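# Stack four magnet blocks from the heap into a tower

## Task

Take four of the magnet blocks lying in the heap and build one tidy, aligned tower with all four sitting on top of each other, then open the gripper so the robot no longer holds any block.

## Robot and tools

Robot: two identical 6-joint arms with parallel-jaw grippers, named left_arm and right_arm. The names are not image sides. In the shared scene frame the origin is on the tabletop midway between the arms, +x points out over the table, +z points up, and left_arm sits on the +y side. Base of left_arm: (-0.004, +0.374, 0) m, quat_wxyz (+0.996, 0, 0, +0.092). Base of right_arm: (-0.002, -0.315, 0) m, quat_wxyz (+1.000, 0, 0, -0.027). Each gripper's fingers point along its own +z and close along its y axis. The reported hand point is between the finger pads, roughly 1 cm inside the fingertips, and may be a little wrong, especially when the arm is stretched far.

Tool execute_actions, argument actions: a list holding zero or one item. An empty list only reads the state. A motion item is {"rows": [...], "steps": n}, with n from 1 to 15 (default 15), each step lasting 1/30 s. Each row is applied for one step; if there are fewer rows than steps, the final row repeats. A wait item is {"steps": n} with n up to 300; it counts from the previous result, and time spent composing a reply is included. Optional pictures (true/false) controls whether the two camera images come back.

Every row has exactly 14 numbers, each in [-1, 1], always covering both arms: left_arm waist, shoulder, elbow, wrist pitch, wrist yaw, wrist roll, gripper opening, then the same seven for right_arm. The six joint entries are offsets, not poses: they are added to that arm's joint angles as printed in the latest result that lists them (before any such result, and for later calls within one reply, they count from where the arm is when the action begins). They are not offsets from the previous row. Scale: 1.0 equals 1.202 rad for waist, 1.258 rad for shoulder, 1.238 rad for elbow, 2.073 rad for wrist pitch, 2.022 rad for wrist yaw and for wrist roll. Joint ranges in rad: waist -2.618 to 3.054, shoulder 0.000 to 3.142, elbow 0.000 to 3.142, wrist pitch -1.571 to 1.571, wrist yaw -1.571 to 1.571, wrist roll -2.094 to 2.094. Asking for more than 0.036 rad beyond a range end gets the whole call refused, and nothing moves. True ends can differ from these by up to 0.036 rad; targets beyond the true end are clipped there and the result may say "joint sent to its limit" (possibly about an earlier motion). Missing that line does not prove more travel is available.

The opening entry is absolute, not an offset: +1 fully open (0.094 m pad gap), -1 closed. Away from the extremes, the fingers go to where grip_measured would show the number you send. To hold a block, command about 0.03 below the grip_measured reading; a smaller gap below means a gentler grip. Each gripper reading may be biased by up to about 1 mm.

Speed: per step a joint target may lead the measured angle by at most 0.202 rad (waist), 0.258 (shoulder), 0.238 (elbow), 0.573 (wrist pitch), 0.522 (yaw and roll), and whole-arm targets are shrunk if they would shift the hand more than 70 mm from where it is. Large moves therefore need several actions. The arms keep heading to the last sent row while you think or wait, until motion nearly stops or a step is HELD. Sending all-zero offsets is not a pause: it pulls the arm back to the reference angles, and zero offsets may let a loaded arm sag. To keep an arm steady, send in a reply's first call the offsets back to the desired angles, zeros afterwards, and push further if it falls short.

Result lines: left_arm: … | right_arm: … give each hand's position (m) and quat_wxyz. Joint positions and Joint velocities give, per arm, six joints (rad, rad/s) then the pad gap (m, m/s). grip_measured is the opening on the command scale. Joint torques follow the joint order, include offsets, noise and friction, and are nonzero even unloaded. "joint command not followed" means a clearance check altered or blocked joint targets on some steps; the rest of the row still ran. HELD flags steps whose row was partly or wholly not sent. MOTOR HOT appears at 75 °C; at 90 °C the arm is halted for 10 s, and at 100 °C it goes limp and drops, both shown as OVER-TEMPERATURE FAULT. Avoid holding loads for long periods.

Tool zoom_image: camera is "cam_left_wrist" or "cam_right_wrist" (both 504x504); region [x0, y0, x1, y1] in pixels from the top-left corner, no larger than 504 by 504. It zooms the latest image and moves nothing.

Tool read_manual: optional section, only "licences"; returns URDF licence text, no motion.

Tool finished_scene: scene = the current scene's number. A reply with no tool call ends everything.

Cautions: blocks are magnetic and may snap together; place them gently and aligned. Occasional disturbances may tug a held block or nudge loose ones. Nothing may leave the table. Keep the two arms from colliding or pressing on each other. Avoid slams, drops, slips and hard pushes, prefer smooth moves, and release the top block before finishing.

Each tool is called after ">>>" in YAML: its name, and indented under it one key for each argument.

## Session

>>> execute_actions:
  actions: []

Scene clock: 0.00 s of 5800.00 s.
left_arm: end_effector_position=(+0.5158, +0.1446, +0.1803) grip_measured=+1.000 end_effector_quat_wxyz=(+0.743, -0.174, +0.645, +0.042) | right_arm: end_effector_position=(+0.3112, -0.0462, +0.2471) grip_measured=+1.000 end_effector_quat_wxyz=(+0.234, -0.105, +0.793, +0.553)
Joint positions: left_arm=[-0.868  2.3    1.328  1.172 -0.995 -0.038  0.094] | right_arm=[ 0.419  1.409  0.964 -0.012 -0.883  0.676  0.094]
Joint velocities: left_arm=[ 0.012 -0.012  0.002  0.066 -0.022  0.007  0.   ] | right_arm=[-0.012 -0.007  0.007 -0.037 -0.037 -0.022  0.   ]
Joint torques (N m, as the arm reports them, + toward a larger angle): no reading
Motor temperatures (°C, as the motors report them): left_arm=[29 26 31 37 26 28] | right_arm=[25 35 29 26 25 28]

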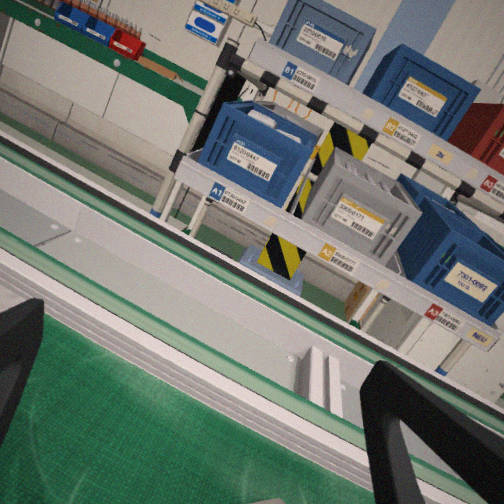

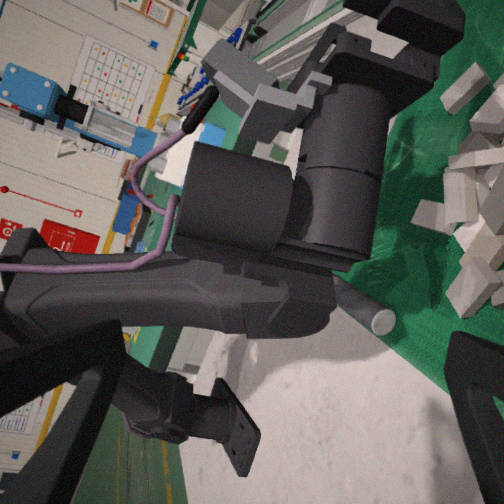

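>>> execute_actions:
  actions:
    - {"rows":[[0.03,-0.05,0,-0.03,0,0,1,0,0,0.02,-0.03,0.04,-0.03,1],[0.06,-0.11,0,-0.06,0,0,1,0,0,0.04,-0.06,0.08,-0.06,1],[0.1,-0.18,-0.02,-0.1,0,0,1,0,0,0.06,-0.1,0.12,-0.09,1],[0.14,-0.25,-0.04,-0.14,0,0,1,0,0,0.08,-0.14,0.16,-0.12,1],[0.18,-0.32,-0.06,-0.18,0,0,1,0,0,0.1,-0.18,0.2,-0.15,1],[0.21,-0.39,-0.08,-0.22,0,0,1,0,0,0.12,-0.22,0.24,-0.18,1],[0.23,-0.46,-0.1,-0.26,0.03,0,1,0,0,0.14,-0.26,0.28,-0.21,1],[0.23,-0.53,-0.12,-0.3,0.06,0,1,0,0,0.16,-0.3,0.32,-0.24,1],[0.23,-0.6,-0.15,-0.34,0.09,0,1,0,0,0.18,-0.34,0.36,-0.27,1],[0.23,-0.67,-0.18,-0.38,0.12,0,1,0,0,0.2,-0.38,0.4,-0.3,1],[0.23,-0.74,-0.21,-0.42,0.15,0,1,0,0,0.22,-0.42,0.44,-0.334,1],[0.23,-0.81,-0.24,-0.46,0.18,0,1,0,0,0.22,-0.45,0.44,-0.334,1],[0.23,-0.88,-0.27,-0.5,0.21,0,1,0,0,0.22,-0.48,0.44,-0.334,1],[0.23,-0.95,-0.3,-0.54,0.24,0,1,0,0,0.22,-0.48,0.44,-0.334,1],[0.23,-1,-0.33,-0.58,0.27,0,1,0,0,0.22,-0.48,0.44,-0.334,1]],"steps":15}

>>> execute_actions:
  actions:
    - {"steps":15}

Scene clock: 12.00 s of 5800.00 s.
left_arm: end_effector_position=(+0.4415, +0.3201, +0.3245) grip_measured=+1.000 end_effector_quat_wxyz=(+0.680, -0.110, +0.717, +0.107) | right_arm: end_effector_position=(+0.3314, -0.1632, +0.1842) grip_measured=+1.000 end_effector_quat_wxyz=(+0.267, -0.141, +0.945, +0.123)
Joint positions: left_arm=[-0.561  1.406  1.005  0.333 -0.684 -0.04   0.094] | right_arm=[ 0.419  1.409  1.212 -0.788 -0.12   0.106  0.094]
Joint velocities: left_arm=[-0.222 -2.737 -0.994 -2.249  1.516 -0.051  0.   ] | right_arm=[-0.002 -0.002  0.007 -1.341  0.784 -0.681  0.   ]
Joint torques (N m, as the arm reports them, + toward a larger angle): left_arm=[-1.42 -5.68  6.03  1.47 -0.01  0.02] | right_arm=[-0.01 -5.45 10.33  0.58 -0.09 -0.08]
Motor temperatures (°C, as the motors report them): left_arm=[29 34 33 38 26 28] | right_arm=[25 37 32 29 25 28]
Steps of this call (steps 1 to 90: nothing new was sent; then 8.50 s passed at rest; steps 91 to 105: all 15 steps of this action). Readings (joint positions):
91: left_arm=[-0.866 2.295 1.328 1.162 -0.995 -0.038] | right_arm=[0.419 1.409 0.964 -0.017 -0.871 0.668]
92: left_arm=[-0.860 2.281 1.327 1.134 -0.994 -0.039] | right_arm=[0.419 1.409 0.968 -0.034 -0.847 0.650]
94: left_arm=[-0.834 2.220 1.311 1.067 -0.992 -0.039] | right_arm=[0.419 1.409 0.991 -0.111 -0.762 0.590]
98: left_arm=[-0.714 2.028 1.262 0.900 -0.964 -0.039] | right_arm=[0.419 1.409 1.087 -0.343 -0.519 0.411]
105: the state above

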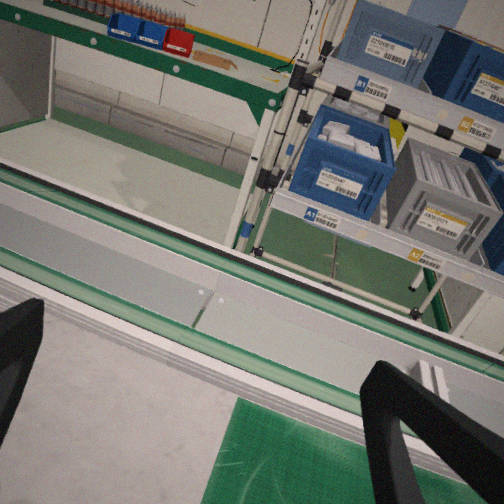

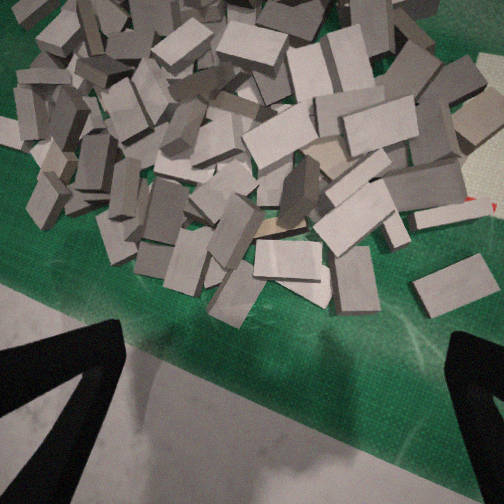

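Scene clock: 12.50 s of 5800.00 s.
left_arm: end_effector_position=(+0.3640, +0.3061, +0.3514) grip_measured=+1.000 end_effector_quat_wxyz=(+0.668, -0.019, +0.743, +0.026) | right_arm: end_effector_position=(+0.2989, -0.1978, +0.1601) grip_measured=+1.000 end_effector_quat_wxyz=(+0.189, -0.174, +0.966, +0.038)
Joint positions: left_arm=[-0.584  1.042  0.929 -0.005 -0.464 -0.04   0.094] | right_arm=[ 0.419  1.409  1.212 -0.986 -0.003  0.01   0.094]
Joint velocities: left_arm=[-0.017 -0.022 -0.022 -0.183  0.095  0.066  0.   ] | right_arm=[ 0.002  0.002 -0.017 -0.081  0.081 -0.037  0.   ]
Joint torques (N m, as the arm reports them, + toward a larger angle): left_arm=[-0.56 -2.65  7.91  1.83  0.05  0.02] | right_arm=[-0.01 -5.17  9.97  0.28 -0.04 -0.05]
Motor temperatures (°C, as the motors report them): left_arm=[29 34 33 38 26 28] | right_arm=[25 37 32 28 25 28]
Steps of this call (steps 1 to 15: the robot went on to your last target). Readings (joint positions):
1: left_arm=[-0.570 1.311 0.975 0.261 -0.637 -0.040] | right_arm=[0.419 1.409 1.212 -0.832 -0.095 0.087]
2: left_arm=[-0.578 1.219 0.953 0.199 -0.599 -0.040] | right_arm=[0.419 1.409 1.212 -0.869 -0.075 0.071]
4: left_arm=[-0.584 1.080 0.940 0.124 -0.548 -0.040] | right_arm=[0.419 1.409 1.212 -0.917 -0.047 0.048]
8: left_arm=[-0.584 1.009 0.940 0.086 -0.501 -0.040] | right_arm=[0.419 1.409 1.212 -0.964 -0.018 0.024]
15: the state above

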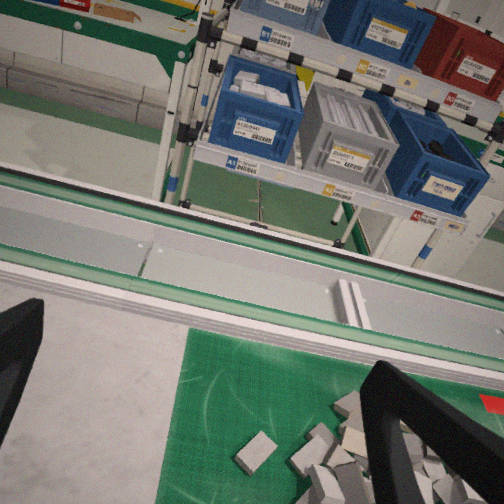

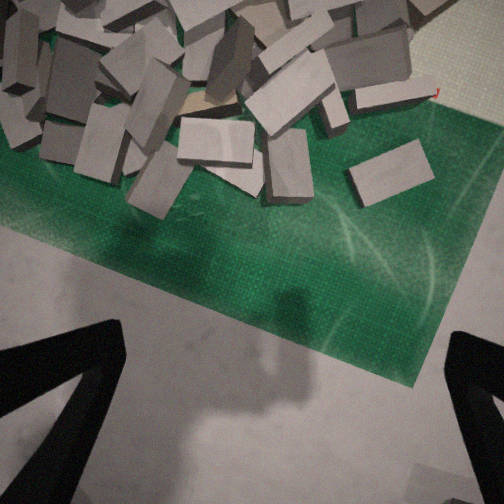

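>>> execute_actions:
  actions:
    - {"rows":[[-0.03,-0.01,-0.02,0,0.02,0,1,-0.01,0.02,0.04,-0.01,0,0.03,0.9],[-0.07,-0.03,-0.04,-0.01,0.04,0,1,-0.02,0.05,0.07,-0.02,0,0.07,0.8],[-0.12,-0.05,-0.06,-0.02,0.06,0,1,-0.035,0.085,0.1,-0.03,0,0.11,0.7],[-0.17,-0.07,-0.09,-0.02,0.08,0,1,-0.05,0.12,0.13,-0.04,0,0.15,0.6],[-0.22,-0.09,-0.12,-0.03,0.1,0,1,-0.065,0.16,0.16,-0.05,0,0.19,0.5],[-0.27,-0.11,-0.15,-0.03,0.12,0,1,-0.08,0.2,0.19,-0.06,0,0.23,0.4],[-0.32,-0.13,-0.18,-0.04,0.14,0,1,-0.095,0.24,0.22,-0.07,0,0.27,0.3],[-0.37,-0.15,-0.21,-0.05,0.16,0,1,-0.11,0.28,0.25,-0.08,0,0.31,0.2],[-0.42,-0.17,-0.24,-0.05,0.18,0,1,-0.125,0.32,0.28,-0.09,0,0.35,0.1],[-0.47,-0.19,-0.27,-0.06,0.2,0,1,-0.14,0.36,0.31,-0.1,0,0.39,0],[-0.52,-0.19,-0.3,-0.07,0.22,0,1,-0.15,0.4,0.34,-0.11,0,0.43,-0.1],[-0.57,-0.19,-0.32,-0.07,0.23,0,1,-0.16,0.44,0.37,-0.112,0,0.47,-0.2],[-0.62,-0.19,-0.32,-0.07,0.23,0,1,-0.16,0.47,0.39,-0.112,0,0.47,-0.2],[-0.66,-0.19,-0.32,-0.07,0.23,0,1,-0.16,0.495,0.41,-0.112,0,0.47,-0.2],[-0.68,-0.19,-0.32,-0.07,0.23,0,1,-0.16,0.509,0.418,-0.112,0,0.47,-0.2]],"steps":15}
  pictures: false

>>> execute_actions:
  actions:
    - {"steps":15}

Scene clock: 30.87 s of 5800.00 s.
left_arm: end_effector_position=(+0.1446, +0.0881, +0.2066) grip_measured=+1.000 end_effector_quat_wxyz=(+0.478, +0.416, +0.721, -0.279) | right_arm: end_effector_position=(+0.3935, -0.2434, +0.0864) grip_measured=-0.197 end_effector_quat_wxyz=(+0.035, +0.306, +0.951, +0.022)
Joint positions: left_arm=[-1.325  0.828  0.548 -0.119 -0.083 -0.04   0.094] | right_arm=[ 0.227  2.005  1.669 -1.153 -0.006  0.797  0.038]
Joint velocities: left_arm=[-1.516  0.012 -0.379 -0.462  0.652  0.022  0.   ] | right_arm=[-0.159  1.053  0.52  -0.081 -0.051  1.106  0.   ]
Joint torques (N m, as the arm reports them, + toward a larger angle): left_arm=[ 1.43 -3.51  9.41  2.12 -0.3   0.  ] | right_arm=[  0.81 -11.98   9.68  -0.47   0.     0.01]
Motor temperatures (°C, as the motors report them): left_arm=[29 29 34 39 26 28] | right_arm=[25 37 33 28 25 28]
Steps of this call (steps 1 to 30: the robot went on to your last target; steps 31 to 90: nothing new was sent; then 14.87 s passed at rest; steps 91 to 105: all 15 steps of this action). Readings (joint positions):
91: left_arm=[-0.587 1.042 0.929 -0.019 -0.454 -0.040] | right_arm=[0.419 1.411 1.215 -0.993 0.000 0.016]
92: left_arm=[-0.600 1.039 0.923 -0.016 -0.448 -0.040] | right_arm=[0.418 1.421 1.227 -1.002 -0.001 0.039]
94: left_arm=[-0.675 1.012 0.887 -0.016 -0.417 -0.040] | right_arm=[0.403 1.473 1.284 -1.030 -0.004 0.117]
98: left_arm=[-0.914 0.919 0.754 -0.037 -0.296 -0.040] | right_arm=[0.334 1.657 1.445 -1.070 -0.006 0.354]
105: the state above

Scene clock: 31.37 s of 5800.00 s.
left_arm: end_effector_position=(+0.1095, +0.0776, +0.1919) grip_measured=+1.000 end_effector_quat_wxyz=(+0.434, +0.467, +0.706, -0.310) | right_arm: end_effector_position=(+0.3883, -0.2458, +0.0697) grip_measured=-0.198 end_effector_quat_wxyz=(+0.000, +0.380, +0.925, +0.004)
Joint positions: left_arm=[-1.397  0.828  0.533 -0.15  -0.007 -0.04   0.094] | right_arm=[ 0.223  2.068  1.698 -1.197 -0.007  0.949  0.038]
Joint velocities: left_arm=[ 0.007  0.012 -0.012 -0.022  0.066 -0.066  0.   ] | right_arm=[ 0.007 -0.002 -0.007 -0.066 -0.022  0.081 -0.001]
Joint torques (N m, as the arm reports them, + toward a larger angle): left_arm=[-0.27 -3.42  8.65  1.78  0.09 -0.01] | right_arm=[  0.35 -12.17   9.81  -0.33   0.02   0.06]
Motor temperatures (°C, as the motors report them): left_arm=[29 29 34 40 26 28] | right_arm=[25 37 33 28 25 28]
Steps of this call (steps 1 to 15: the robot went on to your last target). Readings (joint positions):
1: left_arm=[-1.366 0.828 0.538 -0.133 -0.059 -0.040] | right_arm=[0.223 2.035 1.680 -1.155 -0.006 0.829]
2: left_arm=[-1.389 0.828 0.533 -0.143 -0.041 -0.040] | right_arm=[0.223 2.054 1.683 -1.158 -0.006 0.854]
4: left_arm=[-1.397 0.828 0.533 -0.150 -0.023 -0.040] | right_arm=[0.223 2.069 1.683 -1.172 -0.007 0.890]
8: left_arm=[-1.397 0.828 0.533 -0.150 -0.012 -0.040] | right_arm=[0.223 2.068 1.694 -1.192 -0.007 0.929]
15: the state above

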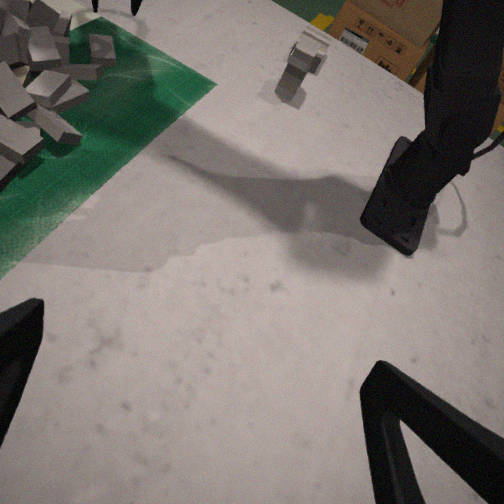

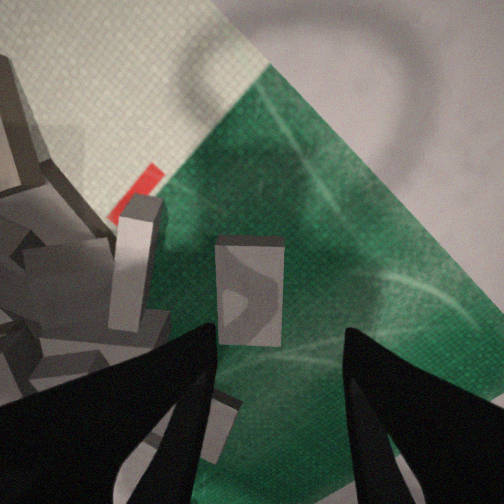

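>>> execute_actions:
  actions:
    - {"rows":[[0,0,0,0,0,0,1,0.015,0,-0.01,0.01,0,0.01,-0.25],[0,0,0,0,0,0,1,0.025,0,-0.02,0.02,0,0.015,-0.25],[0,0,0,0,0,0,1,0.035,0.003,-0.03,0.03,0,0.02,-0.25],[0,0,0,0,0,0,1,0.044,0.005,-0.04,0.04,0,0.027,-0.25],[0,0,0,0,0,0,1,0.044,0.007,-0.05,0.048,0,0.027,-0.25],[0,0,0,0,0,0,1,0.044,0.009,-0.06,0.055,0,0.027,-0.25],[0,0,0,0,0,0,1,0.044,0.011,-0.068,0.055,0,0.027,-0.25],[0,0,0,0,0,0,1,0.044,0.013,-0.076,0.055,0,0.027,-0.25]],"steps":15}
  pictures: false

>>> execute_actions:
  actions:
    - {"steps":6}

Scene clock: 38.50 s of 5800.00 s.
left_arm: end_effector_position=(+0.1092, +0.0775, +0.1919) grip_measured=+1.000 end_effector_quat_wxyz=(+0.433, +0.467, +0.705, -0.311) | right_arm: end_effector_position=(+0.3831, -0.2245, +0.0464) grip_measured=-0.248 end_effector_quat_wxyz=(-0.001, +0.377, +0.926, +0.007)
Joint positions: left_arm=[-1.397  0.828  0.533 -0.15  -0.005 -0.04   0.094] | right_arm=[ 0.276  2.079  1.622 -1.107 -0.012  0.996  0.035]
Joint velocities: left_arm=[-0.002 -0.012  0.002 -0.022  0.037  0.037  0.   ] | right_arm=[ 0.012 -0.017 -0.012  0.066 -0.037  0.066 -0.001]
Joint torques (N m, as the arm reports them, + toward a larger angle): left_arm=[ 0.   -1.27  8.65  1.78 -0.03  0.01] | right_arm=[ -0.02 -10.36   5.47  -0.02   0.05   0.04]
Motor temperatures (°C, as the motors report them): left_arm=[29 29 34 40 26 28] | right_arm=[25 40 33 27 25 28]
Steps of this call (steps 1 to 15: the robot went on to your last target; steps 16 to 90: nothing new was sent; then 3.63 s passed at rest; steps 91 to 105: all 15 steps of this action). Readings (joint positions):
91: left_arm=[-1.397 0.828 0.533 -0.150 -0.005 -0.040] | right_arm=[0.223 2.068 1.698 -1.199 -0.007 0.956]
92: left_arm=[-1.397 0.828 0.533 -0.150 -0.005 -0.040] | right_arm=[0.225 2.068 1.698 -1.195 -0.007 0.960]
94: left_arm=[-1.397 0.828 0.533 -0.150 -0.005 -0.040] | right_arm=[0.236 2.068 1.690 -1.175 -0.007 0.971]
98: left_arm=[-1.397 0.828 0.533 -0.150 -0.005 -0.040] | right_arm=[0.269 2.068 1.646 -1.126 -0.009 0.987]
105: the state above

Scene clock: 38.70 s of 5800.00 s.
left_arm: end_effector_position=(+0.1092, +0.0775, +0.1919) grip_measured=+1.000 end_effector_quat_wxyz=(+0.433, +0.467, +0.705, -0.311) | right_arm: end_effector_position=(+0.3849, -0.2241, +0.0464) grip_measured=-0.248 end_effector_quat_wxyz=(+0.002, +0.378, +0.926, +0.009)
Joint positions: left_arm=[-1.397  0.828  0.533 -0.15  -0.005 -0.04   0.094] | right_arm=[ 0.276  2.079  1.622 -1.1   -0.012  0.998  0.035]
Joint velocities: left_arm=[ 0.002 -0.022 -0.007 -0.037 -0.007  0.066  0.   ] | right_arm=[-0.017  0.007  0.002 -0.007  0.037  0.066  0.001]
Joint torques (N m, as the arm reports them, + toward a larger angle): left_arm=[-0.07 -1.39  8.7   1.76 -0.01 -0.01] | right_arm=[ -0.05 -10.34   5.43  -0.01   0.02   0.07]
Motor temperatures (°C, as the motors report them): left_arm=[29 29 34 40 26 28] | right_arm=[25 40 33 27 25 28]
Steps of this call (steps 1 to 6: the robot went on to your last target). Readings (joint positions):
1: left_arm=[-1.397 0.828 0.533 -0.150 -0.005 -0.040] | right_arm=[0.276 2.079 1.622 -1.105 -0.012 0.996]
2: left_arm=[-1.397 0.828 0.533 -0.150 -0.005 -0.040] | right_arm=[0.276 2.079 1.622 -1.104 -0.012 0.997]
4: left_arm=[-1.397 0.828 0.533 -0.150 -0.005 -0.040] | right_arm=[0.276 2.079 1.622 -1.102 -0.012 0.997]
6: the state above

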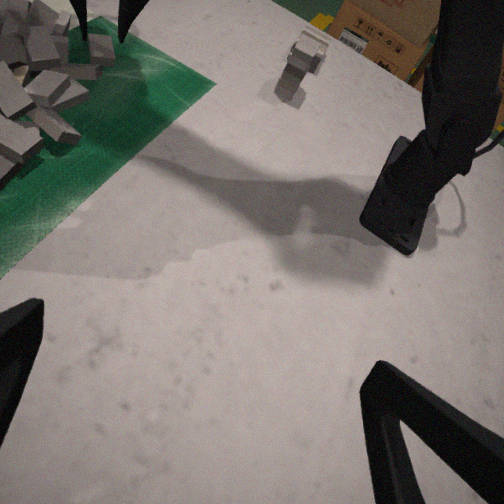

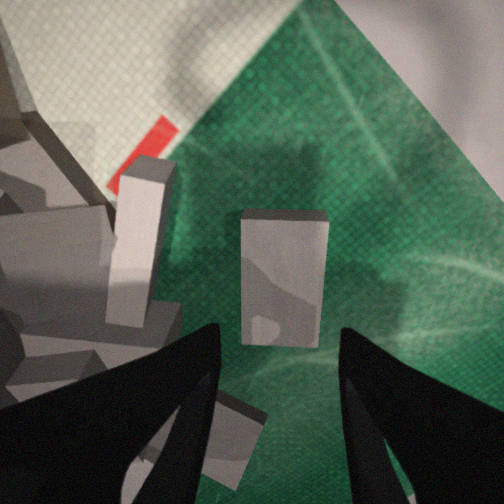

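>>> execute_actions:
  actions:
    - {"rows":[[0,0,0,0,0,0,1,0,0.003,-0.01,0.01,0,0,-0.25],[0,0,0,0,0,0,1,0,0.006,-0.02,0.02,0,0,-0.25],[0,0,0,0,0,0,1,0,0.009,-0.03,0.03,0,0,-0.25],[0,0,0,0,0,0,1,0,0.012,-0.04,0.038,0,0,-0.25],[0,0,0,0,0,0,1,0,0.014,-0.048,0.046,0,0,-0.25],[0,0,0,0,0,0,1,0,0.016,-0.056,0.046,0,0,-0.25],[0,0,0,0,0,0,1,0,0.017,-0.063,0.046,0,0,-0.25]],"steps":15}

Scene clock: 43.70 s of 5800.00 s.
left_arm: end_effector_position=(+0.1092, +0.0775, +0.1919) grip_measured=+1.000 end_effector_quat_wxyz=(+0.433, +0.467, +0.705, -0.311) | right_arm: end_effector_position=(+0.3827, -0.2243, +0.0252) grip_measured=-0.248 end_effector_quat_wxyz=(-0.000, +0.378, +0.926, +0.008)
Joint positions: left_arm=[-1.397  0.828  0.533 -0.15  -0.005 -0.04   0.094] | right_arm=[ 0.276  2.096  1.561 -1.027 -0.013  0.998  0.035]
Joint velocities: left_arm=[-0.007  0.002 -0.002 -0.037 -0.066 -0.022  0.   ] | right_arm=[ 0.012  0.012 -0.017  0.051  0.007 -0.051  0.001]
Joint torques (N m, as the arm reports them, + toward a larger angle): left_arm=[-0.14 -1.28  8.61  1.77  0.03  0.  ] | right_arm=[  0.01 -10.26   5.37  -0.05   0.    -0.02]
Motor temperatures (°C, as the motors report them): left_arm=[29 28 35 40 26 28] | right_arm=[25 40 33 27 25 28]
Steps of this call (steps 1 to 15: the robot went on to your last target; steps 16 to 90: nothing new was sent; then 1.50 s passed at rest; steps 91 to 105: all 15 steps of this action). Readings (joint positions):
91: left_arm=[-1.397 0.828 0.533 -0.150 -0.005 -0.040] | right_arm=[0.276 2.079 1.622 -1.098 -0.012 0.998]
92: left_arm=[-1.397 0.828 0.533 -0.150 -0.005 -0.040] | right_arm=[0.276 2.079 1.622 -1.096 -0.012 0.998]
94: left_arm=[-1.397 0.828 0.533 -0.150 -0.005 -0.040] | right_arm=[0.276 2.079 1.614 -1.076 -0.012 0.998]
98: left_arm=[-1.397 0.828 0.533 -0.150 -0.005 -0.040] | right_arm=[0.276 2.083 1.577 -1.040 -0.013 0.998]
105: the state above

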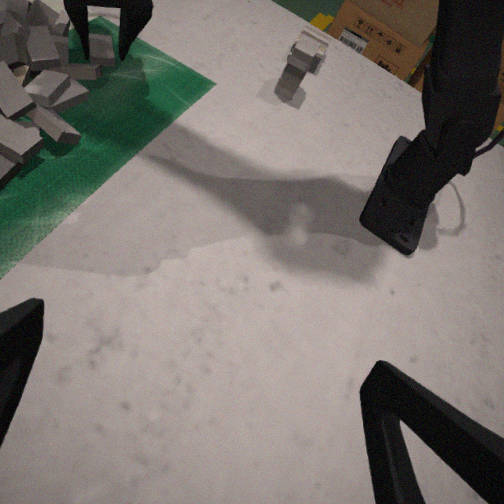

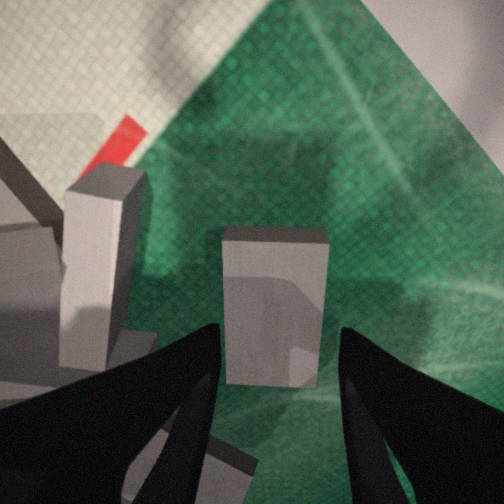

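>>> execute_actions:
  actions:
    - {"rows":[[0,0,0,0,0,0,1,0,0,0,0,0,0,-0.3],[0,0,0,0,0,0,1,0,0,0,0,0,0,-0.36],[0,0,0,0,0,0,1,0,0,0,0,0,0,-0.41],[0,0,0,0,0,0,1,0,0,0,0,0,0,-0.45],[0,0,0,0,0,0,1,0,0,0,0,0,0,-0.48],[0,0,0,0,0,0,1,0,0,0,0,0,0,-0.5],[0,0,0,0,0,0,1,0,0,0,0,0,0,-0.52]],"steps":11}
  pictures: false

>>> execute_actions:
  actions:
    - {"rows":[[0,0,0,0,0,0,1,0,-0.006,0.02,-0.005,0,0,-0.52],[0,0,0,0,0,0,1,0,-0.012,0.035,-0.015,0,0,-0.52],[0,0,0,0,0,0,1,0,-0.016,0.05,-0.027,0,0,-0.52],[0,0,0,0,0,0,1,0,-0.02,0.065,-0.04,0,0,-0.52],[0,0,0,0,0,0,1,0,-0.024,0.08,-0.053,0,0,-0.52],[0,0,0,0,0,0,1,0,-0.028,0.095,-0.066,0,0,-0.52],[0,0,0,0,0,0,1,0,-0.032,0.11,-0.08,0,0,-0.52],[0,0,0,0,0,0,1,0,-0.035,0.125,-0.092,0,0,-0.52],[0,0,0,0,0,0,1,0,-0.038,0.14,-0.092,0,0,-0.52]],"steps":12}

Scene clock: 53.13 s of 5800.00 s.
left_arm: end_effector_position=(+0.1092, +0.0775, +0.1919) grip_measured=+1.000 end_effector_quat_wxyz=(+0.433, +0.467, +0.705, -0.311) | right_arm: end_effector_position=(+0.3843, -0.2238, +0.0252) grip_measured=-0.474 end_effector_quat_wxyz=(+0.002, +0.378, +0.926, +0.010)
Joint positions: left_arm=[-1.397  0.828  0.533 -0.15  -0.005 -0.04   0.094] | right_arm=[ 0.276  2.096  1.561 -1.02  -0.015  0.998  0.025]
Joint velocities: left_arm=[-0.002 -0.007  0.002 -0.007  0.022  0.037  0.   ] | right_arm=[-0.012 -0.007 -0.017  0.022 -0.066  0.037 -0.001]
Joint torques (N m, as the arm reports them, + toward a larger angle): left_arm=[-0.07 -1.31  8.53  1.81  0.01  0.02] | right_arm=[ -0.02 -10.66   6.88  -0.22  -0.01  -0.01]
Motor temperatures (°C, as the motors report them): left_arm=[29 28 35 41 26 28] | right_arm=[25 41 32 27 25 28]
Steps of this call (steps 1 to 15: the robot went on to your last target; steps 16 to 90: nothing new was sent; then 6.07 s passed at rest; steps 91 to 101: all 11 steps of this action). Readings (joint positions):
91: left_arm=[-1.397 0.828 0.533 -0.150 -0.005 -0.040] | right_arm=[0.276 2.096 1.561 -1.020 -0.013 0.998]
92: left_arm=[-1.397 0.828 0.533 -0.150 -0.005 -0.040] | right_arm=[0.276 2.096 1.561 -1.020 -0.014 0.998]
94: left_arm=[-1.397 0.828 0.533 -0.150 -0.005 -0.040] | right_arm=[0.276 2.096 1.561 -1.020 -0.014 0.998]
98: left_arm=[-1.397 0.828 0.533 -0.150 -0.005 -0.040] | right_arm=[0.276 2.096 1.561 -1.020 -0.015 0.998]
101: the state above

Scene clock: 53.53 s of 5800.00 s.
left_arm: end_effector_position=(+0.1092, +0.0775, +0.1919) grip_measured=+1.000 end_effector_quat_wxyz=(+0.433, +0.467, +0.705, -0.311) | right_arm: end_effector_position=(+0.3949, -0.2210, +0.0704) grip_measured=-0.474 end_effector_quat_wxyz=(+0.016, +0.378, +0.926, +0.021)
Joint positions: left_arm=[-1.397  0.828  0.533 -0.15  -0.005 -0.04   0.094] | right_arm=[ 0.276  2.068  1.7   -1.153 -0.016  0.998  0.025]
Joint velocities: left_arm=[-0.002 -0.002 -0.002 -0.037 -0.066  0.022  0.   ] | right_arm=[-0.002 -0.193  0.193 -0.125  0.022 -0.037 -0.001]
Joint torques (N m, as the arm reports them, + toward a larger angle): left_arm=[-0.01 -1.3   8.6   1.77  0.01 -0.01] | right_arm=[ -0.02 -11.47   9.04  -0.41  -0.01  -0.01]
Motor temperatures (°C, as the motors report them): left_arm=[29 28 35 41 26 28] | right_arm=[25 41 32 27 25 28]
Steps of this call (steps 1 to 12: all 12 steps of this action). Readings (joint positions):
1: left_arm=[-1.397 0.828 0.533 -0.150 -0.005 -0.040] | right_arm=[0.276 2.096 1.561 -1.020 -0.015 0.998]
2: left_arm=[-1.397 0.828 0.533 -0.150 -0.005 -0.040] | right_arm=[0.276 2.096 1.561 -1.021 -0.015 0.998]
4: left_arm=[-1.397 0.828 0.533 -0.150 -0.005 -0.040] | right_arm=[0.276 2.096 1.574 -1.040 -0.015 0.998]
8: left_arm=[-1.397 0.828 0.533 -0.150 -0.005 -0.040] | right_arm=[0.276 2.092 1.644 -1.110 -0.016 0.998]
12: the state above

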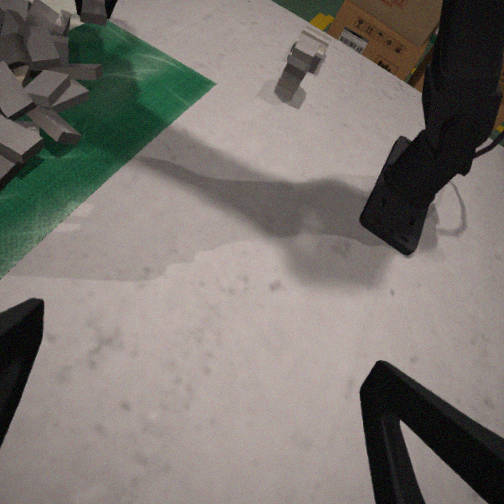

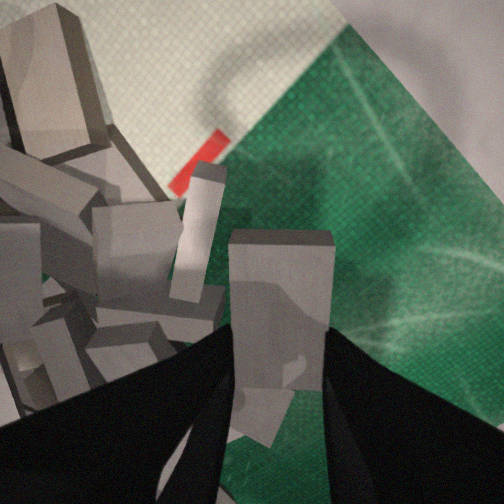

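>>> execute_actions:
  actions:
    - {"rows":[[0,0,0,0,0,0,1,0,-0.02,-0.01,-0.01,0,-0.02,-0.52],[0,0,0,0,0,0,1,0,-0.05,-0.04,-0.01,0,-0.04,-0.52],[0,0,0,0,0,0,1,0.01,-0.085,-0.085,0,0,-0.065,-0.52],[0,0,0,0,0,0,1,0.02,-0.12,-0.135,0.01,0,-0.09,-0.52],[0,0,0,0,0,0,1,0.03,-0.155,-0.185,0.02,0,-0.115,-0.52],[0,0,0,0,0,0,1,0.045,-0.19,-0.235,0.03,0,-0.14,-0.52],[0,0,0,0,0,0,1,0.06,-0.225,-0.285,0.04,0,-0.165,-0.52],[0,0,0,0,0,0,1,0.075,-0.26,-0.335,0.05,0,-0.19,-0.52],[0,0,0,0,0,0,1,0.09,-0.295,-0.385,0.06,0,-0.215,-0.52],[0,0,0,0,0,0,1,0.105,-0.33,-0.435,0.07,0,-0.24,-0.52],[0,0,0,0,0,0,1,0.12,-0.36,-0.48,0.08,0,-0.265,-0.52],[0,0,0,0,0,0,1,0.135,-0.385,-0.525,0.09,0,-0.285,-0.52],[0,0,0,0,0,0,1,0.145,-0.405,-0.565,0.097,0,-0.3,-0.52],[0,0,0,0,0,0,1,0.15,-0.42,-0.595,0.097,0,-0.3,-0.52],[0,0,0,0,0,0,1,0.15,-0.426,-0.616,0.097,0,-0.3,-0.52]],"steps":15}
  pictures: false

>>> execute_actions:
  actions:
    - {"steps":14}

Scene clock: 62.10 s of 5800.00 s.
left_arm: end_effector_position=(+0.1092, +0.0775, +0.1919) grip_measured=+1.000 end_effector_quat_wxyz=(+0.433, +0.467, +0.705, -0.311) | right_arm: end_effector_position=(+0.2345, -0.2096, +0.0574) grip_measured=-0.474 end_effector_quat_wxyz=(-0.004, +0.054, +0.998, +0.012)
Joint positions: left_arm=[-1.397  0.828  0.533 -0.15  -0.005 -0.04   0.094] | right_arm=[ 0.451  1.566  1.016 -1.018 -0.024  0.507  0.025]
Joint velocities: left_arm=[-0.017 -0.017 -0.007 -0.037  0.066  0.037  0.   ] | right_arm=[ 0.237 -0.52  -1.179  0.198 -0.007 -0.725 -0.001]
Joint torques (N m, as the arm reports them, + toward a larger angle): left_arm=[-0.03 -1.28  8.67  1.76  0.01 -0.01] | right_arm=[-0.74 -6.07  6.24  0.23  0.14 -0.03]
Motor temperatures (°C, as the motors report them): left_arm=[29 27 35 41 26 28] | right_arm=[25 43 33 27 25 28]
Steps of this call (steps 1 to 30: the robot went on to your last target; steps 31 to 90: nothing new was sent; then 5.07 s passed at rest; steps 91 to 105: all 15 steps of this action). Readings (joint positions):
91: left_arm=[-1.397 0.828 0.533 -0.150 -0.005 -0.040] | right_arm=[0.276 2.057 1.709 -1.191 -0.017 0.993]
92: left_arm=[-1.397 0.828 0.533 -0.150 -0.005 -0.040] | right_arm=[0.276 2.052 1.701 -1.185 -0.017 0.980]
94: left_arm=[-1.397 0.828 0.533 -0.150 -0.005 -0.040] | right_arm=[0.277 2.011 1.635 -1.153 -0.017 0.933]
98: left_arm=[-1.397 0.828 0.533 -0.150 -0.005 -0.040] | right_arm=[0.313 1.839 1.401 -1.106 -0.016 0.790]
105: the state above

Scene clock: 62.57 s of 5800.00 s.
left_arm: end_effector_position=(+0.1092, +0.0775, +0.1919) grip_measured=+1.000 end_effector_quat_wxyz=(+0.433, +0.467, +0.705, -0.311) | right_arm: end_effector_position=(+0.2221, -0.2133, +0.0428) grip_measured=-0.474 end_effector_quat_wxyz=(-0.011, -0.001, +1.000, +0.009)
Joint positions: left_arm=[-1.397  0.828  0.533 -0.15  -0.005 -0.04   0.094] | right_arm=[ 0.457  1.552  0.941 -0.973 -0.025  0.402  0.025]
Joint velocities: left_arm=[-0.027 -0.002 -0.007 -0.007  0.066 -0.066  0.   ] | right_arm=[ 0.007 -0.007 -0.007  0.066  0.037 -0.051 -0.001]
Joint torques (N m, as the arm reports them, + toward a larger angle): left_arm=[ 0.05 -1.2   8.59  1.77 -0.01 -0.02] | right_arm=[-0.05 -7.21  6.37  0.02  0.05 -0.07]
Motor temperatures (°C, as the motors report them): left_arm=[29 27 35 41 26 28] | right_arm=[25 42 33 27 25 28]
Steps of this call (steps 1 to 14: the robot went on to your last target). Readings (joint positions):
1: left_arm=[-1.397 0.828 0.533 -0.150 -0.005 -0.040] | right_arm=[0.456 1.554 0.983 -1.017 -0.026 0.485]
2: left_arm=[-1.397 0.828 0.533 -0.150 -0.005 -0.040] | right_arm=[0.457 1.552 0.961 -1.017 -0.026 0.467]
4: left_arm=[-1.397 0.828 0.533 -0.150 -0.005 -0.040] | right_arm=[0.457 1.552 0.941 -1.013 -0.025 0.442]
8: left_arm=[-1.397 0.828 0.533 -0.150 -0.005 -0.040] | right_arm=[0.457 1.552 0.941 -0.989 -0.025 0.415]
14: the state above

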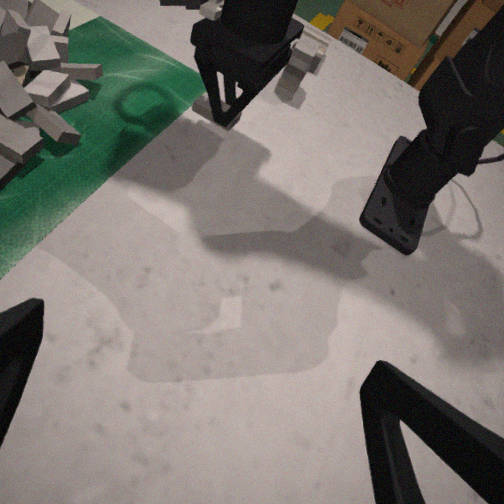

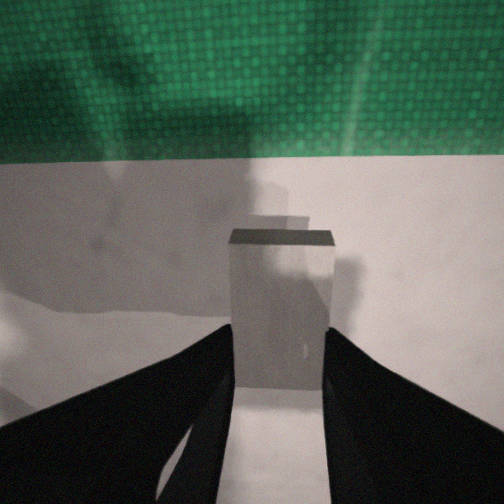

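>>> execute_actions:
  actions:
    - {"rows":[[0,0,0,0,0,0,1,0,0.004,-0.01,0.01,0.01,0,-0.52],[0,0,0,0,0,0,1,0,0.008,-0.02,0.02,0.01,0,-0.52],[0,0,0,0,0,0,1,0,0.012,-0.027,0.03,0.01,0,-0.52],[0,0,0,0,0,0,1,0,0.015,-0.033,0.04,0.01,0,-0.52],[0,0,0,0,0,0,1,0,0.018,-0.039,0.051,0.01,0,-0.52],[0,0,0,0,0,0,1,0,0.021,-0.045,0.051,0.01,0,-0.52],[0,0,0,0,0,0,1,0,0.024,-0.051,0.051,0.01,0,-0.52]],"steps":15}

>>> zoom_image:
  camera: "cam_left_wrist"
  region: [160,70,280,170]

Scene clock: 68.40 s of 5800.00 s.
left_arm: end_effector_position=(+0.1092, +0.0775, +0.1919) grip_measured=+1.000 end_effector_quat_wxyz=(+0.433, +0.467, +0.705, -0.311) | right_arm: end_effector_position=(+0.2235, -0.2146, +0.0255) grip_measured=-0.474 end_effector_quat_wxyz=(-0.007, -0.003, +1.000, +0.006)
Joint positions: left_arm=[-1.397  0.828  0.533 -0.15  -0.005 -0.04   0.094] | right_arm=[ 0.457  1.577  0.892 -0.893 -0.015  0.397  0.025]
Joint velocities: left_arm=[-0.007 -0.007  0.007 -0.051 -0.051  0.066  0.   ] | right_arm=[ 0.002 -0.007  0.012  0.022 -0.037  0.007 -0.   ]
Joint torques (N m, as the arm reports them, + toward a larger angle): left_arm=[ 0.02 -1.29  8.53  1.76  0.    0.  ] | right_arm=[-0.02 -5.31  5.29  0.    0.06  0.04]
Motor temperatures (°C, as the motors report them): left_arm=[29 27 35 41 26 28] | right_arm=[25 41 32 27 25 28]
Steps of this call (steps 1 to 30: the robot went on to your last target; steps 31 to 90: nothing new was sent; then 2.33 s passed at rest; steps 91 to 105: all 15 steps of this action). Readings (joint positions):
91: left_arm=[-1.397 0.828 0.533 -0.150 -0.005 -0.040] | right_arm=[0.457 1.552 0.941 -0.970 -0.024 0.397]
92: left_arm=[-1.397 0.828 0.533 -0.150 -0.005 -0.040] | right_arm=[0.457 1.552 0.941 -0.969 -0.022 0.397]
94: left_arm=[-1.397 0.828 0.533 -0.150 -0.005 -0.040] | right_arm=[0.457 1.552 0.934 -0.951 -0.019 0.397]
98: left_arm=[-1.397 0.828 0.533 -0.150 -0.005 -0.040] | right_arm=[0.457 1.567 0.907 -0.909 -0.016 0.397]
105: the state above

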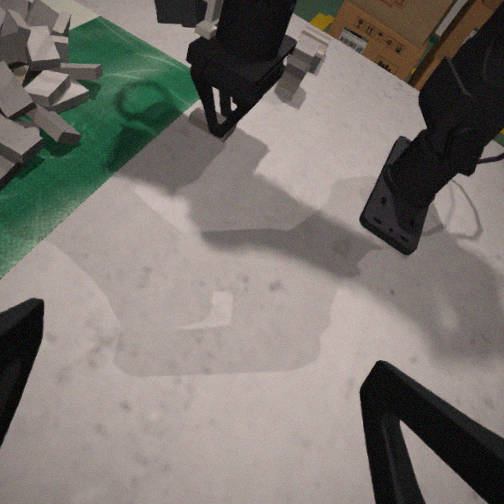

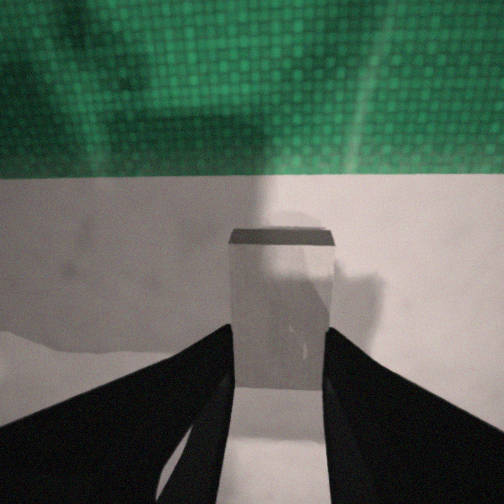

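Region (160, 70, 280, 170) of cam_left_wrist's 504x504 image, scaled by 4.200, with more detail than that image has.

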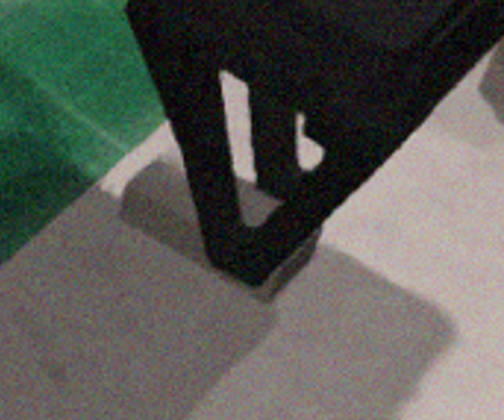

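>>> execute_actions:
  actions:
    - {"rows":[[0,0,0,0,0,0,1,0,0.004,-0.015,0.011,0,0,-0.52],[0,0,0,0,0,0,1,0,0.008,-0.025,0.017,0,0,-0.52],[0,0,0,0,0,0,1,0,0.008,-0.032,0.022,0,0,-0.52]],"steps":13}

Scene clock: 70.33 s of 5800.00 s.
left_arm: end_effector_position=(+0.1092, +0.0775, +0.1919) grip_measured=+1.000 end_effector_quat_wxyz=(+0.433, +0.467, +0.705, -0.311) | right_arm: end_effector_position=(+0.2215, -0.2155, +0.0207) grip_measured=-0.474 end_effector_quat_wxyz=(-0.006, -0.003, +1.000, +0.005)
Joint positions: left_arm=[-1.397  0.828  0.533 -0.15  -0.005 -0.04   0.094] | right_arm=[ 0.457  1.577  0.87  -0.871 -0.015  0.397  0.025]
Joint velocities: left_arm=[-0.012 -0.022 -0.007  0.037 -0.022  0.037  0.   ] | right_arm=[ 0.002  0.002  0.007  0.051 -0.037 -0.066  0.001]
Joint torques (N m, as the arm reports them, + toward a larger angle): left_arm=[-0.14 -1.25  8.57  1.79 -0.01 -0.01] | right_arm=[-0.02 -4.62  4.86  0.02 -0.02 -0.01]
Motor temperatures (°C, as the motors report them): left_arm=[29 27 35 41 26 28] | right_arm=[25 41 32 27 25 28]
Steps of this call (steps 1 to 15: the robot went on to your last target; steps 16 to 45: nothing new was sent; steps 46 to 58: all 13 steps of this action). Readings (joint positions):
46: left_arm=[-1.397 0.828 0.533 -0.150 -0.005 -0.040] | right_arm=[0.457 1.577 0.892 -0.886 -0.015 0.397]
47: left_arm=[-1.397 0.828 0.533 -0.150 -0.005 -0.040] | right_arm=[0.457 1.577 0.891 -0.885 -0.015 0.397]
49: left_arm=[-1.397 0.828 0.533 -0.150 -0.005 -0.040] | right_arm=[0.457 1.577 0.883 -0.875 -0.015 0.397]
53: left_arm=[-1.397 0.828 0.533 -0.150 -0.005 -0.040] | right_arm=[0.457 1.577 0.870 -0.871 -0.015 0.397]
58: the state above

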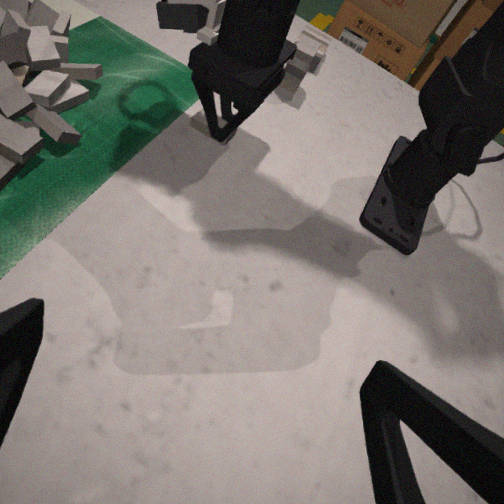

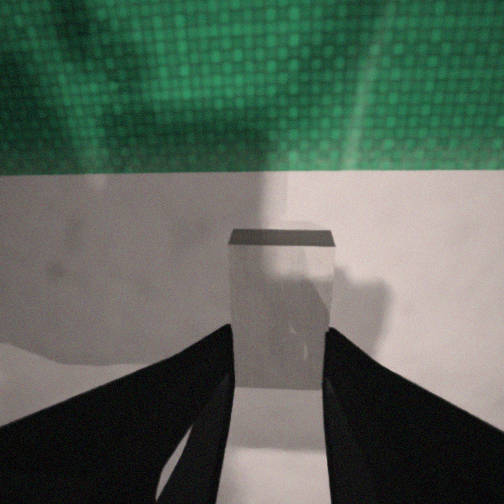

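>>> execute_actions:
  actions:
    - {"rows":[[0,0,0,0,0,0,1,0,0.01,-0.01,0.008,0,0,-0.52],[0,0,0,0,0,0,1,0,0.016,-0.01,0.014,0,0,-0.52],[0,0,0,0,0,0,1,0,0.021,-0.01,0.016,0,0,-0.52]],"steps":12}

Scene clock: 72.70 s of 5800.00 s.
left_arm: end_effector_position=(+0.1092, +0.0775, +0.1919) grip_measured=+1.000 end_effector_quat_wxyz=(+0.433, +0.467, +0.705, -0.311) | right_arm: end_effector_position=(+0.2212, -0.2156, +0.0196) grip_measured=-0.474 end_effector_quat_wxyz=(-0.008, -0.003, +1.000, +0.005)
Joint positions: left_arm=[-1.397  0.828  0.533 -0.15  -0.005 -0.04   0.094] | right_arm=[ 0.457  1.582  0.87  -0.87  -0.015  0.397  0.025]
Joint velocities: left_arm=[-0.002 -0.002 -0.002 -0.022 -0.066 -0.007  0.   ] | right_arm=[-0.007 -0.012 -0.007 -0.007  0.037 -0.007  0.   ]
Joint torques (N m, as the arm reports them, + toward a larger angle): left_arm=[-0.01 -1.31  8.74  1.79 -0.02 -0.01] | right_arm=[ 0.   -3.74  5.37  0.1  -0.02 -0.01]
Motor temperatures (°C, as the motors report them): left_arm=[29 27 35 41 26 28] | right_arm=[25 40 32 27 25 28]
Steps of this call (steps 1 to 15: the robot went on to your last target; steps 16 to 59: nothing new was sent; steps 60 to 71: all 12 steps of this action). Readings (joint positions):
60: left_arm=[-1.397 0.828 0.533 -0.150 -0.005 -0.040] | right_arm=[0.457 1.577 0.870 -0.871 -0.015 0.397]
61: left_arm=[-1.397 0.828 0.533 -0.150 -0.005 -0.040] | right_arm=[0.457 1.578 0.870 -0.871 -0.015 0.397]
63: left_arm=[-1.397 0.828 0.533 -0.150 -0.005 -0.040] | right_arm=[0.457 1.582 0.870 -0.870 -0.015 0.397]
67: left_arm=[-1.397 0.828 0.533 -0.150 -0.005 -0.040] | right_arm=[0.457 1.582 0.870 -0.870 -0.015 0.397]
71: the state above

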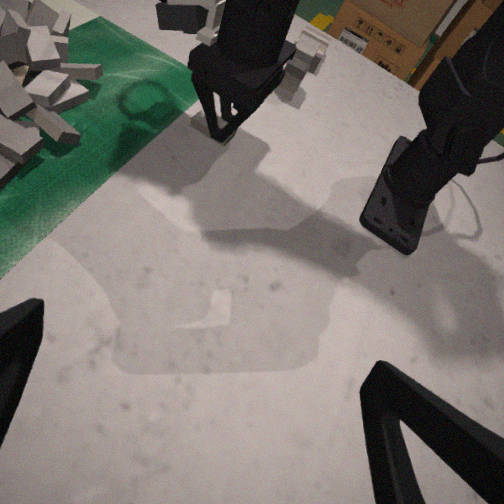

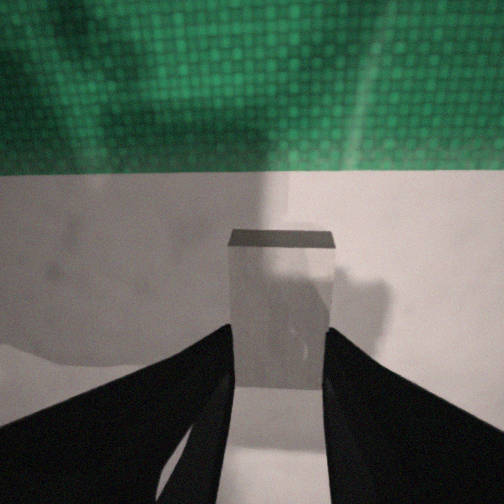

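>>> execute_actions:
  actions:
    - {"rows":[[0,0,0,0,0,0,1,0,0,0,0,0,0,-0.45],[0,0,0,0,0,0,1,0,0,0,0,0,0,-0.38],[0,0,0,0,0,0,1,0,0,0,0,0,0,-0.28],[0,0,0,0,0,0,1,0,0,0,0,0,0,-0.18],[0,0,0,0,0,0,1,0,-0.01,0.015,0,0,0,-0.1],[0,0,0,0,0,0,1,0,-0.018,0.03,-0.015,0,0,-0.1],[0,0,0,0,0,0,1,0,-0.024,0.045,-0.03,0,0,-0.1],[0,0,0,0,0,0,1,0,-0.03,0.06,-0.045,0,0,-0.1],[0,0,0,0,0,0,1,0,-0.036,0.075,-0.06,0,0,-0.1],[0,0,0,0,0,0,1,0,-0.042,0.09,-0.075,0,0,-0.1],[0,0,0,0,0,0,1,0,-0.048,0.105,-0.09,0,0,-0.1],[0,0,0,0,0,0,1,0,-0.054,0.12,-0.103,0,0,-0.1],[0,0,0,0,0,0,1,0,-0.06,0.132,-0.103,0,0,-0.1],[0,0,0,0,0,0,1,0,-0.065,0.143,-0.103,0,0,-0.1]],"steps":15}
  pictures: false

>>> execute_actions:
  actions:
    - {"steps":5}
  pictures: false

>>> execute_actions:
  actions:
    - {"rows":[[0,0,0,0,0,0,1,0,0,0.05,-0.02,0,-0.015,-0.1],[0,0,0,0,0,0,1,0,0.02,0.09,-0.03,0,-0.03,-0.1],[0,0,0,0,0,0,1,0,0.045,0.135,-0.04,0,-0.045,-0.1],[0,0,0,0,0,0,1,-0.01,0.075,0.18,-0.05,0,-0.06,-0.1],[0,0,0,0,0,0,1,-0.01,0.105,0.225,-0.06,0,-0.08,-0.1],[0,0,0,0,0,0,1,-0.015,0.135,0.27,-0.07,0,-0.1,-0.1],[0,0,0,0,0,0,1,-0.02,0.165,0.315,-0.08,0,-0.12,-0.1],[0,0,0,0,0,0,1,-0.025,0.195,0.36,-0.09,0,-0.14,-0.1],[0,0,0,0,0,0,1,-0.03,0.225,0.405,-0.1,0,-0.16,-0.1],[0,0,0,0,0,0,1,-0.03,0.26,0.45,-0.11,0,-0.18,-0.1],[0,0,0,0,0,0,1,-0.03,0.295,0.495,-0.118,0,-0.2,-0.1],[0,0,0,0,0,0,1,-0.03,0.33,0.535,-0.118,0,-0.2,-0.1],[0,0,0,0,0,0,1,-0.03,0.36,0.57,-0.118,0,-0.2,-0.1],[0,0,0,0,0,0,1,-0.03,0.385,0.595,-0.118,0,-0.2,-0.1],[0,0,0,0,0,0,1,-0.03,0.398,0.61,-0.118,0,-0.2,-0.1]],"steps":15}
  pictures: false

>>> execute_actions:
  actions:
    - {"steps":14}

Scene clock: 88.07 s of 5800.00 s.
left_arm: end_effector_position=(+0.1092, +0.0775, +0.1919) grip_measured=+1.000 end_effector_quat_wxyz=(+0.433, +0.467, +0.705, -0.311) | right_arm: end_effector_position=(+0.2331, -0.2105, +0.0642) grip_measured=-0.102 end_effector_quat_wxyz=(+0.011, -0.003, +1.000, +0.013)
Joint positions: left_arm=[-1.397  0.828  0.533 -0.15  -0.005 -0.04   0.094] | right_arm=[ 0.457  1.526  1.005 -1.02  -0.015  0.397  0.042]
Joint velocities: left_arm=[ 0.007  0.002  0.002  0.051 -0.007 -0.037  0.   ] | right_arm=[-0.032 -0.247  0.422 -0.198 -0.007 -0.022 -0.   ]
Joint torques (N m, as the arm reports them, + toward a larger angle): left_arm=[ 0.03 -1.43  8.51  1.79 -0.02  0.02] | right_arm=[ 0.   -6.06  8.32 -0.38 -0.02 -0.01]
Motor temperatures (°C, as the motors report them): left_arm=[29 27 36 41 26 28] | right_arm=[25 38 32 27 25 28]
Steps of this call (steps 1 to 15: the robot went on to your last target; steps 16 to 90: nothing new was sent; then 11.87 s passed at rest; steps 91 to 105: all 15 steps of this action). Readings (joint positions):
91: left_arm=[-1.397 0.828 0.533 -0.150 -0.005 -0.040] | right_arm=[0.457 1.582 0.870 -0.871 -0.015 0.397]
92: left_arm=[-1.397 0.828 0.533 -0.150 -0.005 -0.040] | right_arm=[0.457 1.582 0.870 -0.871 -0.015 0.397]
94: left_arm=[-1.397 0.828 0.533 -0.150 -0.005 -0.040] | right_arm=[0.457 1.582 0.870 -0.871 -0.015 0.397]
98: left_arm=[-1.397 0.828 0.533 -0.150 -0.005 -0.040] | right_arm=[0.457 1.581 0.882 -0.896 -0.015 0.397]
105: the state above

Scene clock: 88.23 s of 5800.00 s.
left_arm: end_effector_position=(+0.1092, +0.0775, +0.1919) grip_measured=+1.000 end_effector_quat_wxyz=(+0.433, +0.467, +0.705, -0.311) | right_arm: end_effector_position=(+0.2342, -0.2101, +0.0728) grip_measured=-0.102 end_effector_quat_wxyz=(+0.016, -0.003, +1.000, +0.015)
Joint positions: left_arm=[-1.397  0.828  0.533 -0.15  -0.005 -0.04   0.094] | right_arm=[ 0.457  1.511  1.026 -1.045 -0.015  0.397  0.042]
Joint velocities: left_arm=[-0.012 -0.012 -0.012 -0.007  0.007  0.066  0.   ] | right_arm=[-0.012 -0.002 -0.032 -0.198 -0.022  0.051  0.   ]
Joint torques (N m, as the arm reports them, + toward a larger angle): left_arm=[-0.04 -1.25  8.61  1.76  0.   -0.02] | right_arm=[-0.01 -6.2   8.86 -0.21 -0.02 -0.01]
Motor temperatures (°C, as the motors report them): left_arm=[29 27 36 41 26 28] | right_arm=[25 38 32 27 25 28]
Steps of this call (steps 1 to 5: the robot went on to your last target). Readings (joint positions):
1: left_arm=[-1.397 0.828 0.533 -0.150 -0.005 -0.040] | right_arm=[0.457 1.518 1.017 -1.027 -0.015 0.397]
2: left_arm=[-1.397 0.828 0.533 -0.150 -0.005 -0.040] | right_arm=[0.457 1.513 1.023 -1.031 -0.015 0.397]
4: left_arm=[-1.397 0.828 0.533 -0.150 -0.005 -0.040] | right_arm=[0.457 1.511 1.026 -1.039 -0.015 0.397]
5: the state above

Scene clock: 88.73 s of 5800.00 s.
left_arm: end_effector_position=(+0.1092, +0.0775, +0.1919) grip_measured=+1.000 end_effector_quat_wxyz=(+0.433, +0.467, +0.705, -0.311) | right_arm: end_effector_position=(+0.3645, -0.1667, +0.1167) grip_measured=-0.102 end_effector_quat_wxyz=(+0.048, -0.157, +0.986, +0.019)
Joint positions: left_arm=[-1.397  0.828  0.533 -0.15  -0.005 -0.04   0.094] | right_arm=[ 0.428  1.954  1.715 -1.231 -0.016  0.059  0.042]
Joint velocities: left_arm=[ 0.002  0.002 -0.002  0.007 -0.022  0.007  0.   ] | right_arm=[-0.017  0.93   0.862 -0.007  0.007 -0.447 -0.001]
Joint torques (N m, as the arm reports them, + toward a larger angle): left_arm=[-0.07 -1.35  8.53  1.79  0.   -0.01] | right_arm=[-0.55 -9.93  8.28 -0.49 -0.05 -0.09]
Motor temperatures (°C, as the motors report them): left_arm=[29 27 36 41 26 28] | right_arm=[25 38 32 27 25 28]
Steps of this call (steps 1 to 15: all 15 steps of this action). Readings (joint positions):
1: left_arm=[-1.397 0.828 0.533 -0.150 -0.005 -0.040] | right_arm=[0.457 1.511 1.030 -1.054 -0.015 0.393]
2: left_arm=[-1.397 0.828 0.533 -0.150 -0.005 -0.040] | right_arm=[0.457 1.515 1.044 -1.070 -0.015 0.384]
4: left_arm=[-1.397 0.828 0.533 -0.150 -0.005 -0.040] | right_arm=[0.457 1.548 1.118 -1.111 -0.015 0.354]
8: left_arm=[-1.397 0.828 0.533 -0.150 -0.005 -0.040] | right_arm=[0.450 1.682 1.356 -1.160 -0.016 0.249]
15: the state above

Scene clock: 89.20 s of 5800.00 s.
left_arm: end_effector_position=(+0.1092, +0.0775, +0.1919) grip_measured=+1.000 end_effector_quat_wxyz=(+0.433, +0.467, +0.705, -0.311) | right_arm: end_effector_position=(+0.3616, -0.1679, +0.0996) grip_measured=-0.102 end_effector_quat_wxyz=(+0.011, -0.186, +0.982, +0.010)
Joint positions: left_arm=[-1.397  0.828  0.533 -0.15  -0.005 -0.04   0.094] | right_arm=[ 0.428  2.02   1.746 -1.272 -0.016  0.001  0.042]
Joint velocities: left_arm=[-0.017 -0.002 -0.002 -0.037 -0.066 -0.007  0.   ] | right_arm=[ 0.017  0.002  0.002 -0.081 -0.051  0.051 -0.001]
Joint torques (N m, as the arm reports them, + toward a larger angle): left_arm=[-0.06 -1.27  8.67  1.79  0.    0.01] | right_arm=[ -0.57 -11.03  10.29  -0.25   0.    -0.1 ]
Motor temperatures (°C, as the motors report them): left_arm=[29 27 36 41 26 28] | right_arm=[25 38 32 27 25 28]
Steps of this call (steps 1 to 14: the robot went on to your last target). Readings (joint positions):
1: left_arm=[-1.397 0.828 0.533 -0.150 -0.005 -0.040] | right_arm=[0.428 1.980 1.736 -1.231 -0.016 0.046]
2: left_arm=[-1.397 0.828 0.533 -0.150 -0.005 -0.040] | right_arm=[0.428 1.998 1.745 -1.231 -0.016 0.037]
4: left_arm=[-1.397 0.828 0.533 -0.150 -0.005 -0.040] | right_arm=[0.428 2.016 1.746 -1.242 -0.016 0.023]
8: left_arm=[-1.397 0.828 0.533 -0.150 -0.005 -0.040] | right_arm=[0.428 2.020 1.746 -1.263 -0.016 0.008]
14: the state above

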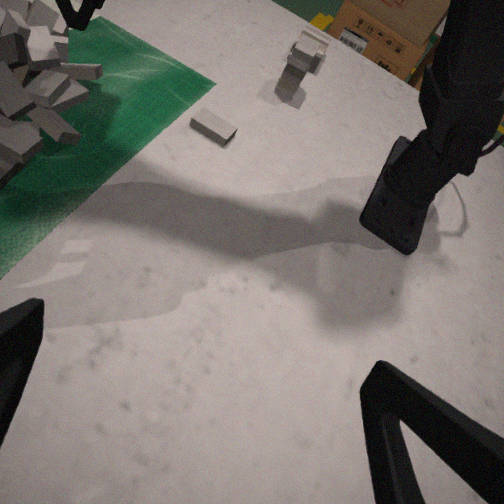

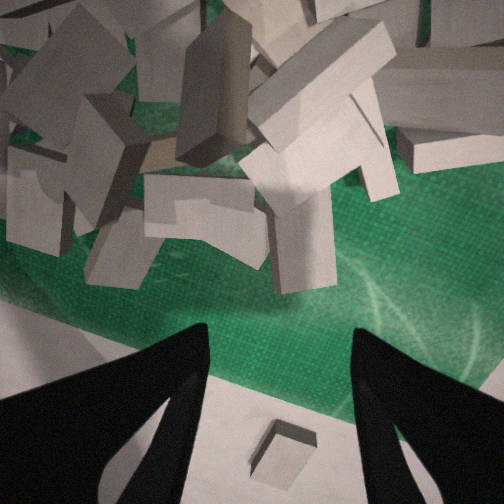

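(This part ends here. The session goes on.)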